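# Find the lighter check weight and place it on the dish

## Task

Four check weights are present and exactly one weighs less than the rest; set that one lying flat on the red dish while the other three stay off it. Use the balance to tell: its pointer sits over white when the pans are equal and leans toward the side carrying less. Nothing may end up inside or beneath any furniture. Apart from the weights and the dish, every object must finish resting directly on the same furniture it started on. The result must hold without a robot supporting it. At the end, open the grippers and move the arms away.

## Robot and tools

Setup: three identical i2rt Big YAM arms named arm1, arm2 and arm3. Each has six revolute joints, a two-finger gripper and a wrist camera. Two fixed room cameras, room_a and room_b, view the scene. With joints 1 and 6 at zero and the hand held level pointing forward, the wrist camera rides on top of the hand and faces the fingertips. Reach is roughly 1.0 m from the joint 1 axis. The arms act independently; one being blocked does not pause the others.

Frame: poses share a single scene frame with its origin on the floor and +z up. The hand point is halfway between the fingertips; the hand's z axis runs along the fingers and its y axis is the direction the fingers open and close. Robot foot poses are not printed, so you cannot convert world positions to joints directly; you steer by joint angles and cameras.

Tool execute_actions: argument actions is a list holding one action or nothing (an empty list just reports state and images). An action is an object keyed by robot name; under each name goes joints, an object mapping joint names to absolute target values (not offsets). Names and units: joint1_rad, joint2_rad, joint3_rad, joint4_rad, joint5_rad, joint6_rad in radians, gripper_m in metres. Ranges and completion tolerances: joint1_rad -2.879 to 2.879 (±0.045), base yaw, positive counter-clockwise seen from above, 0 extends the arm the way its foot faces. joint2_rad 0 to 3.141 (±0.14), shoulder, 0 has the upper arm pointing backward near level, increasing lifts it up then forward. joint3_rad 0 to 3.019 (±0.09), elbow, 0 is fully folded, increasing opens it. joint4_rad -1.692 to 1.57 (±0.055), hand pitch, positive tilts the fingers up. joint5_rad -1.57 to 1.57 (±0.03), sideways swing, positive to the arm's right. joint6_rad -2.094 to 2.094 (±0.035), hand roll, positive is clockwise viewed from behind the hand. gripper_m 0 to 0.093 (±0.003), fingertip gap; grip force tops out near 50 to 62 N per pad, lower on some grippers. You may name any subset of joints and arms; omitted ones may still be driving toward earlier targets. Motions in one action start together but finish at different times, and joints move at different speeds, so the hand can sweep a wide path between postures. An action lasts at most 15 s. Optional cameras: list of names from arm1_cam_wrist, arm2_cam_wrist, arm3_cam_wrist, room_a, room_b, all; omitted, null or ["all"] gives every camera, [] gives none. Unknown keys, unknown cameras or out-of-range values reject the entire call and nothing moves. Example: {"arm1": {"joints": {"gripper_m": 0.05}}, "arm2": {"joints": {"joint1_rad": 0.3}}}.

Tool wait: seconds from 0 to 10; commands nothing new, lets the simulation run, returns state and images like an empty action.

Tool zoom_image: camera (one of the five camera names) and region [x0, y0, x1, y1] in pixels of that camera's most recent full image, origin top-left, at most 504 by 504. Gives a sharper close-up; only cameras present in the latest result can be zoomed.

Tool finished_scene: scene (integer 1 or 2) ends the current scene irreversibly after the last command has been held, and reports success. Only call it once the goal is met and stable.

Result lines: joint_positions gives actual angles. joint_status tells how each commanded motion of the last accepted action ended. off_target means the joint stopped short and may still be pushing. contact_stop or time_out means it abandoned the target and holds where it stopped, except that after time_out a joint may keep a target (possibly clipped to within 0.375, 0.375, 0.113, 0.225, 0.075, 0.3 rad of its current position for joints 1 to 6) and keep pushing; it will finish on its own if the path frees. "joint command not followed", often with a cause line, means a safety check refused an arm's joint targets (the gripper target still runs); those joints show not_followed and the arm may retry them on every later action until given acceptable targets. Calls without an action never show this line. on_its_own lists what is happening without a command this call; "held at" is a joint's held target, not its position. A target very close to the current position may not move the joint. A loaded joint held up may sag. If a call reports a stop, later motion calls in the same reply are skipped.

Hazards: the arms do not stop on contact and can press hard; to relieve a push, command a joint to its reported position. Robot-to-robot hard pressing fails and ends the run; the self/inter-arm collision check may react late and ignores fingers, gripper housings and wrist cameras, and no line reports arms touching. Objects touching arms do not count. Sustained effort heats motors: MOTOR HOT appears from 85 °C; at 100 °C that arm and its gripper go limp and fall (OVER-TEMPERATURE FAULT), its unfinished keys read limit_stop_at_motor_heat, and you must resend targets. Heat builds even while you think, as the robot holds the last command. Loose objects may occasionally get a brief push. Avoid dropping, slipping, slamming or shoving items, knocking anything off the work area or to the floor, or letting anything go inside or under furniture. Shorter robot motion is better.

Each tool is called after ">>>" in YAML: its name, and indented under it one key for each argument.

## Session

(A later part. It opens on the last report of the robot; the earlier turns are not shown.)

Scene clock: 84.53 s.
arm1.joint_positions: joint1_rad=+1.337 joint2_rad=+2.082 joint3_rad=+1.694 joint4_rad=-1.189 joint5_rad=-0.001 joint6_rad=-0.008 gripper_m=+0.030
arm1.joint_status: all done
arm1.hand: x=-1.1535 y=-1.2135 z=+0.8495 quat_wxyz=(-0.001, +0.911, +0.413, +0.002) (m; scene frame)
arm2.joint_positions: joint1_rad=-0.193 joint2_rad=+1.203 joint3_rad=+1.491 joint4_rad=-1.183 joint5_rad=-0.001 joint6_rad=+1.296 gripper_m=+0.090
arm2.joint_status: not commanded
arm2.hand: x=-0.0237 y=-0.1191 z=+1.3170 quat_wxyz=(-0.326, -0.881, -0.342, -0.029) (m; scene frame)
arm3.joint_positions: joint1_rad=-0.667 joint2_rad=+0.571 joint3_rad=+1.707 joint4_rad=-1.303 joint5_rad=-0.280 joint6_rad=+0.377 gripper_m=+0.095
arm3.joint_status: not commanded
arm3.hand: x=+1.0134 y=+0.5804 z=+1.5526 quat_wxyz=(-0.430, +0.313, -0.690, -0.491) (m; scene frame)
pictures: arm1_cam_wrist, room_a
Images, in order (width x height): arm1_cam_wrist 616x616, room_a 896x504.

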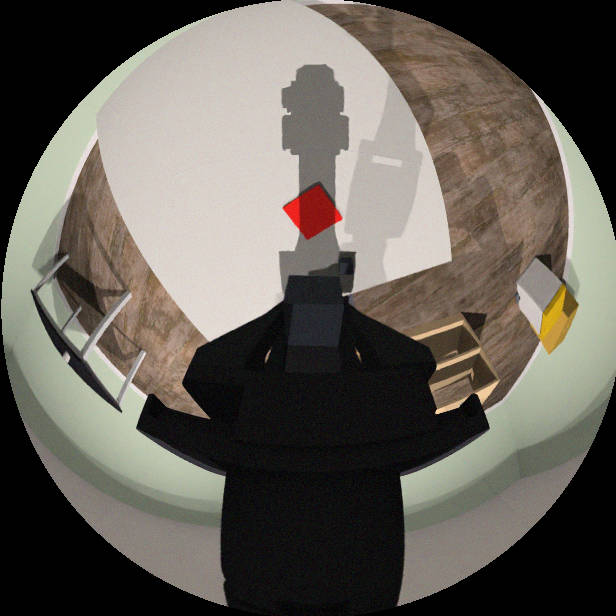

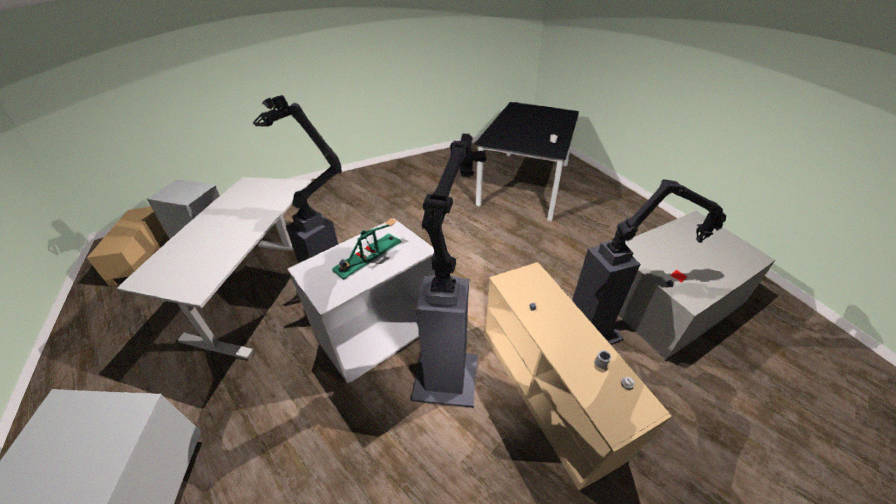

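>>> execute_actions:
  actions:
    - {"arm1":{"joints":{"joint2_rad":2.52,"joint3_rad":1.665,"joint4_rad":-0.662}}}
  cameras: ["arm1_cam_wrist"]

Scene clock: 89.50 s.
arm1.joint_positions: joint1_rad=+1.337 joint2_rad=+2.539 joint3_rad=+1.634 joint4_rad=-0.673 joint5_rad=-0.001 joint6_rad=-0.008 gripper_m=+0.030
arm1.joint_status: all done
arm1.hand: x=-1.1463 y=-1.2049 z=+0.5555 quat_wxyz=(-0.001, +0.911, +0.413, +0.002) (m; scene frame)
arm2.joint_positions: joint1_rad=-0.193 joint2_rad=+1.203 joint3_rad=+1.491 joint4_rad=-1.183 joint5_rad=-0.001 joint6_rad=+1.296 gripper_m=+0.090
arm2.joint_status: not commanded
arm2.hand: x=-0.0237 y=-0.1191 z=+1.3170 quat_wxyz=(-0.326, -0.881, -0.342, -0.029) (m; scene frame)
arm3.joint_positions: joint1_rad=-0.667 joint2_rad=+0.571 joint3_rad=+1.707 joint4_rad=-1.303 joint5_rad=-0.280 joint6_rad=+0.377 gripper_m=+0.095
arm3.joint_status: not commanded
arm3.hand: x=+1.0134 y=+0.5804 z=+1.5526 quat_wxyz=(-0.430, +0.313, -0.690, -0.491) (m; scene frame)
pictures: arm1_cam_wrist
Images, in order (width x height): arm1_cam_wrist 616x616.

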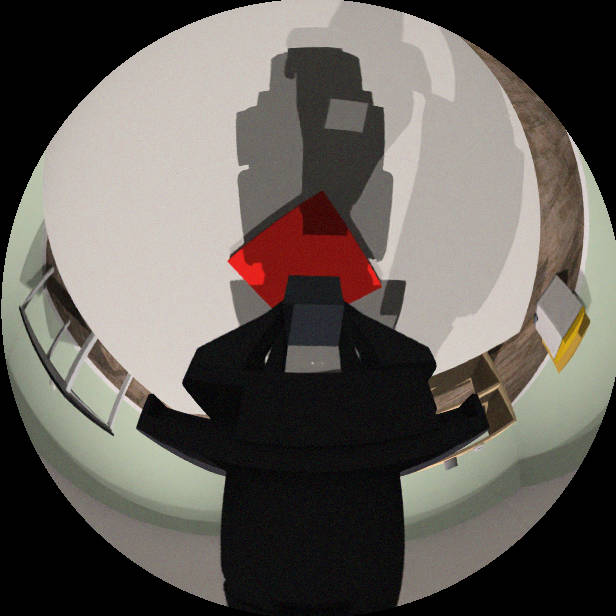

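>>> execute_actions:
  actions:
    - {"arm1":{"joints":{"joint2_rad":2.58,"joint4_rad":-0.603}}}
  cameras: ["arm1_cam_wrist"]

Scene clock: 93.67 s.
arm1.joint_positions: joint1_rad=+1.337 joint2_rad=+2.595 joint3_rad=+1.636 joint4_rad=-0.615 joint5_rad=-0.001 joint6_rad=-0.008 gripper_m=+0.030
arm1.joint_status: all done
arm1.hand: x=-1.1414 y=-1.1992 z=+0.5232 quat_wxyz=(+0.000, +0.911, +0.413, +0.001) (m; scene frame)
arm2.joint_positions: joint1_rad=-0.193 joint2_rad=+1.203 joint3_rad=+1.491 joint4_rad=-1.183 joint5_rad=-0.001 joint6_rad=+1.296 gripper_m=+0.090
arm2.joint_status: not commanded
arm2.hand: x=-0.0237 y=-0.1191 z=+1.3170 quat_wxyz=(-0.326, -0.881, -0.342, -0.029) (m; scene frame)
arm3.joint_positions: joint1_rad=-0.667 joint2_rad=+0.571 joint3_rad=+1.707 joint4_rad=-1.303 joint5_rad=-0.280 joint6_rad=+0.377 gripper_m=+0.095
arm3.joint_status: not commanded
arm3.hand: x=+1.0134 y=+0.5804 z=+1.5526 quat_wxyz=(-0.430, +0.313, -0.690, -0.491) (m; scene frame)
pictures: arm1_cam_wrist
Images, in order (width x height): arm1_cam_wrist 616x616.

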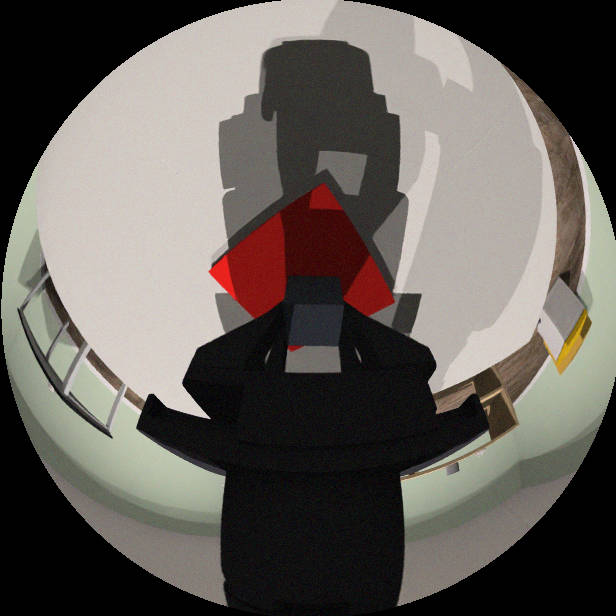

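Contact (q3 nudged up, shadow meets cube). Release and lift.

>>> execute_actions:
  actions:
    - {"arm1":{"joints":{"gripper_m":0.09}}}
  cameras: []

>>> execute_actions:
  actions:
    - {"arm1":{"joints":{"joint2_rad":2.0,"joint4_rad":-1.1}}}
  cameras: ["arm1_cam_wrist","room_b"]

Scene clock: 96.40 s.
arm1.joint_positions: joint1_rad=+1.337 joint2_rad=+2.595 joint3_rad=+1.636 joint4_rad=-0.615 joint5_rad=-0.001 joint6_rad=-0.008 gripper_m=+0.090
arm1.joint_status: all done
arm1.hand: x=-1.1414 y=-1.1992 z=+0.5232 quat_wxyz=(+0.000, +0.911, +0.413, +0.001) (m; scene frame)
arm2.joint_positions: joint1_rad=-0.193 joint2_rad=+1.203 joint3_rad=+1.491 joint4_rad=-1.183 joint5_rad=-0.001 joint6_rad=+1.296 gripper_m=+0.090
arm2.joint_status: not commanded
arm2.hand: x=-0.0237 y=-0.1191 z=+1.3170 quat_wxyz=(-0.326, -0.881, -0.342, -0.029) (m; scene frame)
arm3.joint_positions: joint1_rad=-0.667 joint2_rad=+0.571 joint3_rad=+1.707 joint4_rad=-1.303 joint5_rad=-0.280 joint6_rad=+0.377 gripper_m=+0.095
arm3.joint_status: not commanded
arm3.hand: x=+1.0134 y=+0.5804 z=+1.5526 quat_wxyz=(-0.430, +0.313, -0.690, -0.491) (m; scene frame)
pictures: none
No camera images: the call's "cameras" was empty. Leave "cameras" out to get every camera's image.

Scene clock: 98.10 s.
arm1.joint_positions: joint1_rad=+1.337 joint2_rad=+2.014 joint3_rad=+1.653 joint4_rad=-1.089 joint5_rad=-0.001 joint6_rad=-0.008 gripper_m=+0.090
arm1.joint_status: all done
arm1.hand: x=-1.1628 y=-1.2240 z=+0.8768 quat_wxyz=(+0.025, +0.909, +0.412, -0.055) (m; scene frame)
arm2.joint_positions: joint1_rad=-0.193 joint2_rad=+1.203 joint3_rad=+1.491 joint4_rad=-1.183 joint5_rad=-0.001 joint6_rad=+1.296 gripper_m=+0.090
arm2.joint_status: not commanded
arm2.hand: x=-0.0237 y=-0.1191 z=+1.3170 quat_wxyz=(-0.326, -0.881, -0.342, -0.029) (m; scene frame)
arm3.joint_positions: joint1_rad=-0.667 joint2_rad=+0.571 joint3_rad=+1.707 joint4_rad=-1.303 joint5_rad=-0.280 joint6_rad=+0.377 gripper_m=+0.095
arm3.joint_status: not commanded
arm3.hand: x=+1.0134 y=+0.5804 z=+1.5526 quat_wxyz=(-0.430, +0.313, -0.690, -0.491) (m; scene frame)
pictures: arm1_cam_wrist, room_b
Images, in order (width x height): arm1_cam_wrist 616x616, room_b 896x504.

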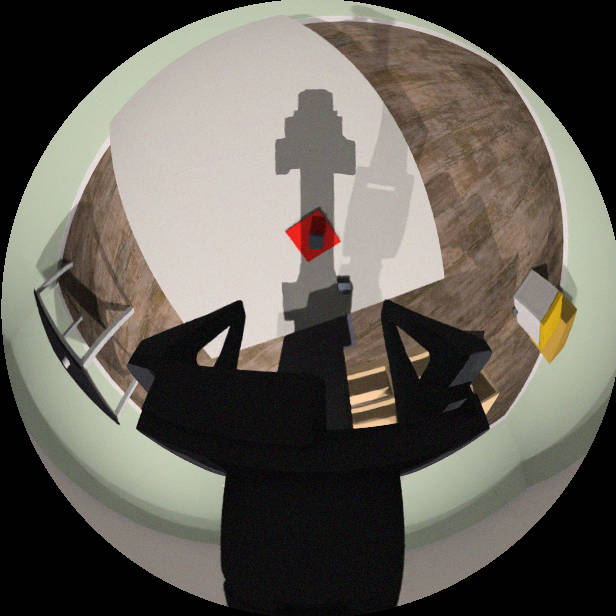

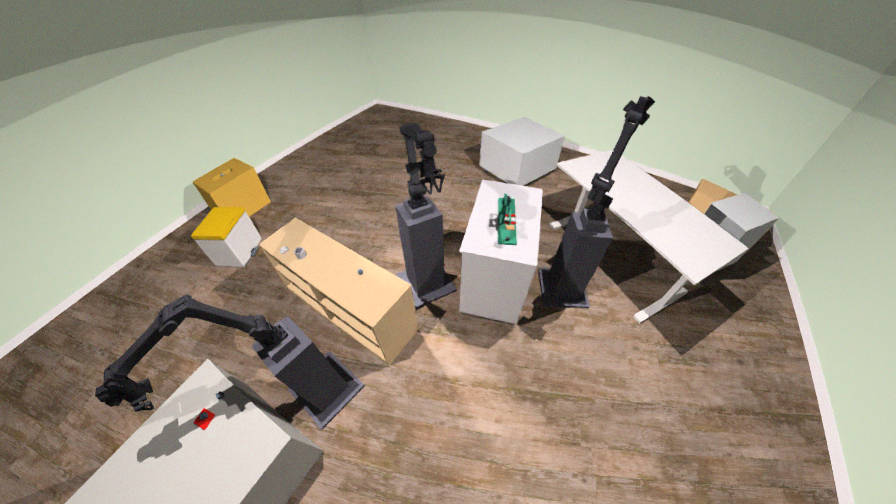

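>>> finished_scene:
  scene: 2

The scene is finished: the task was done.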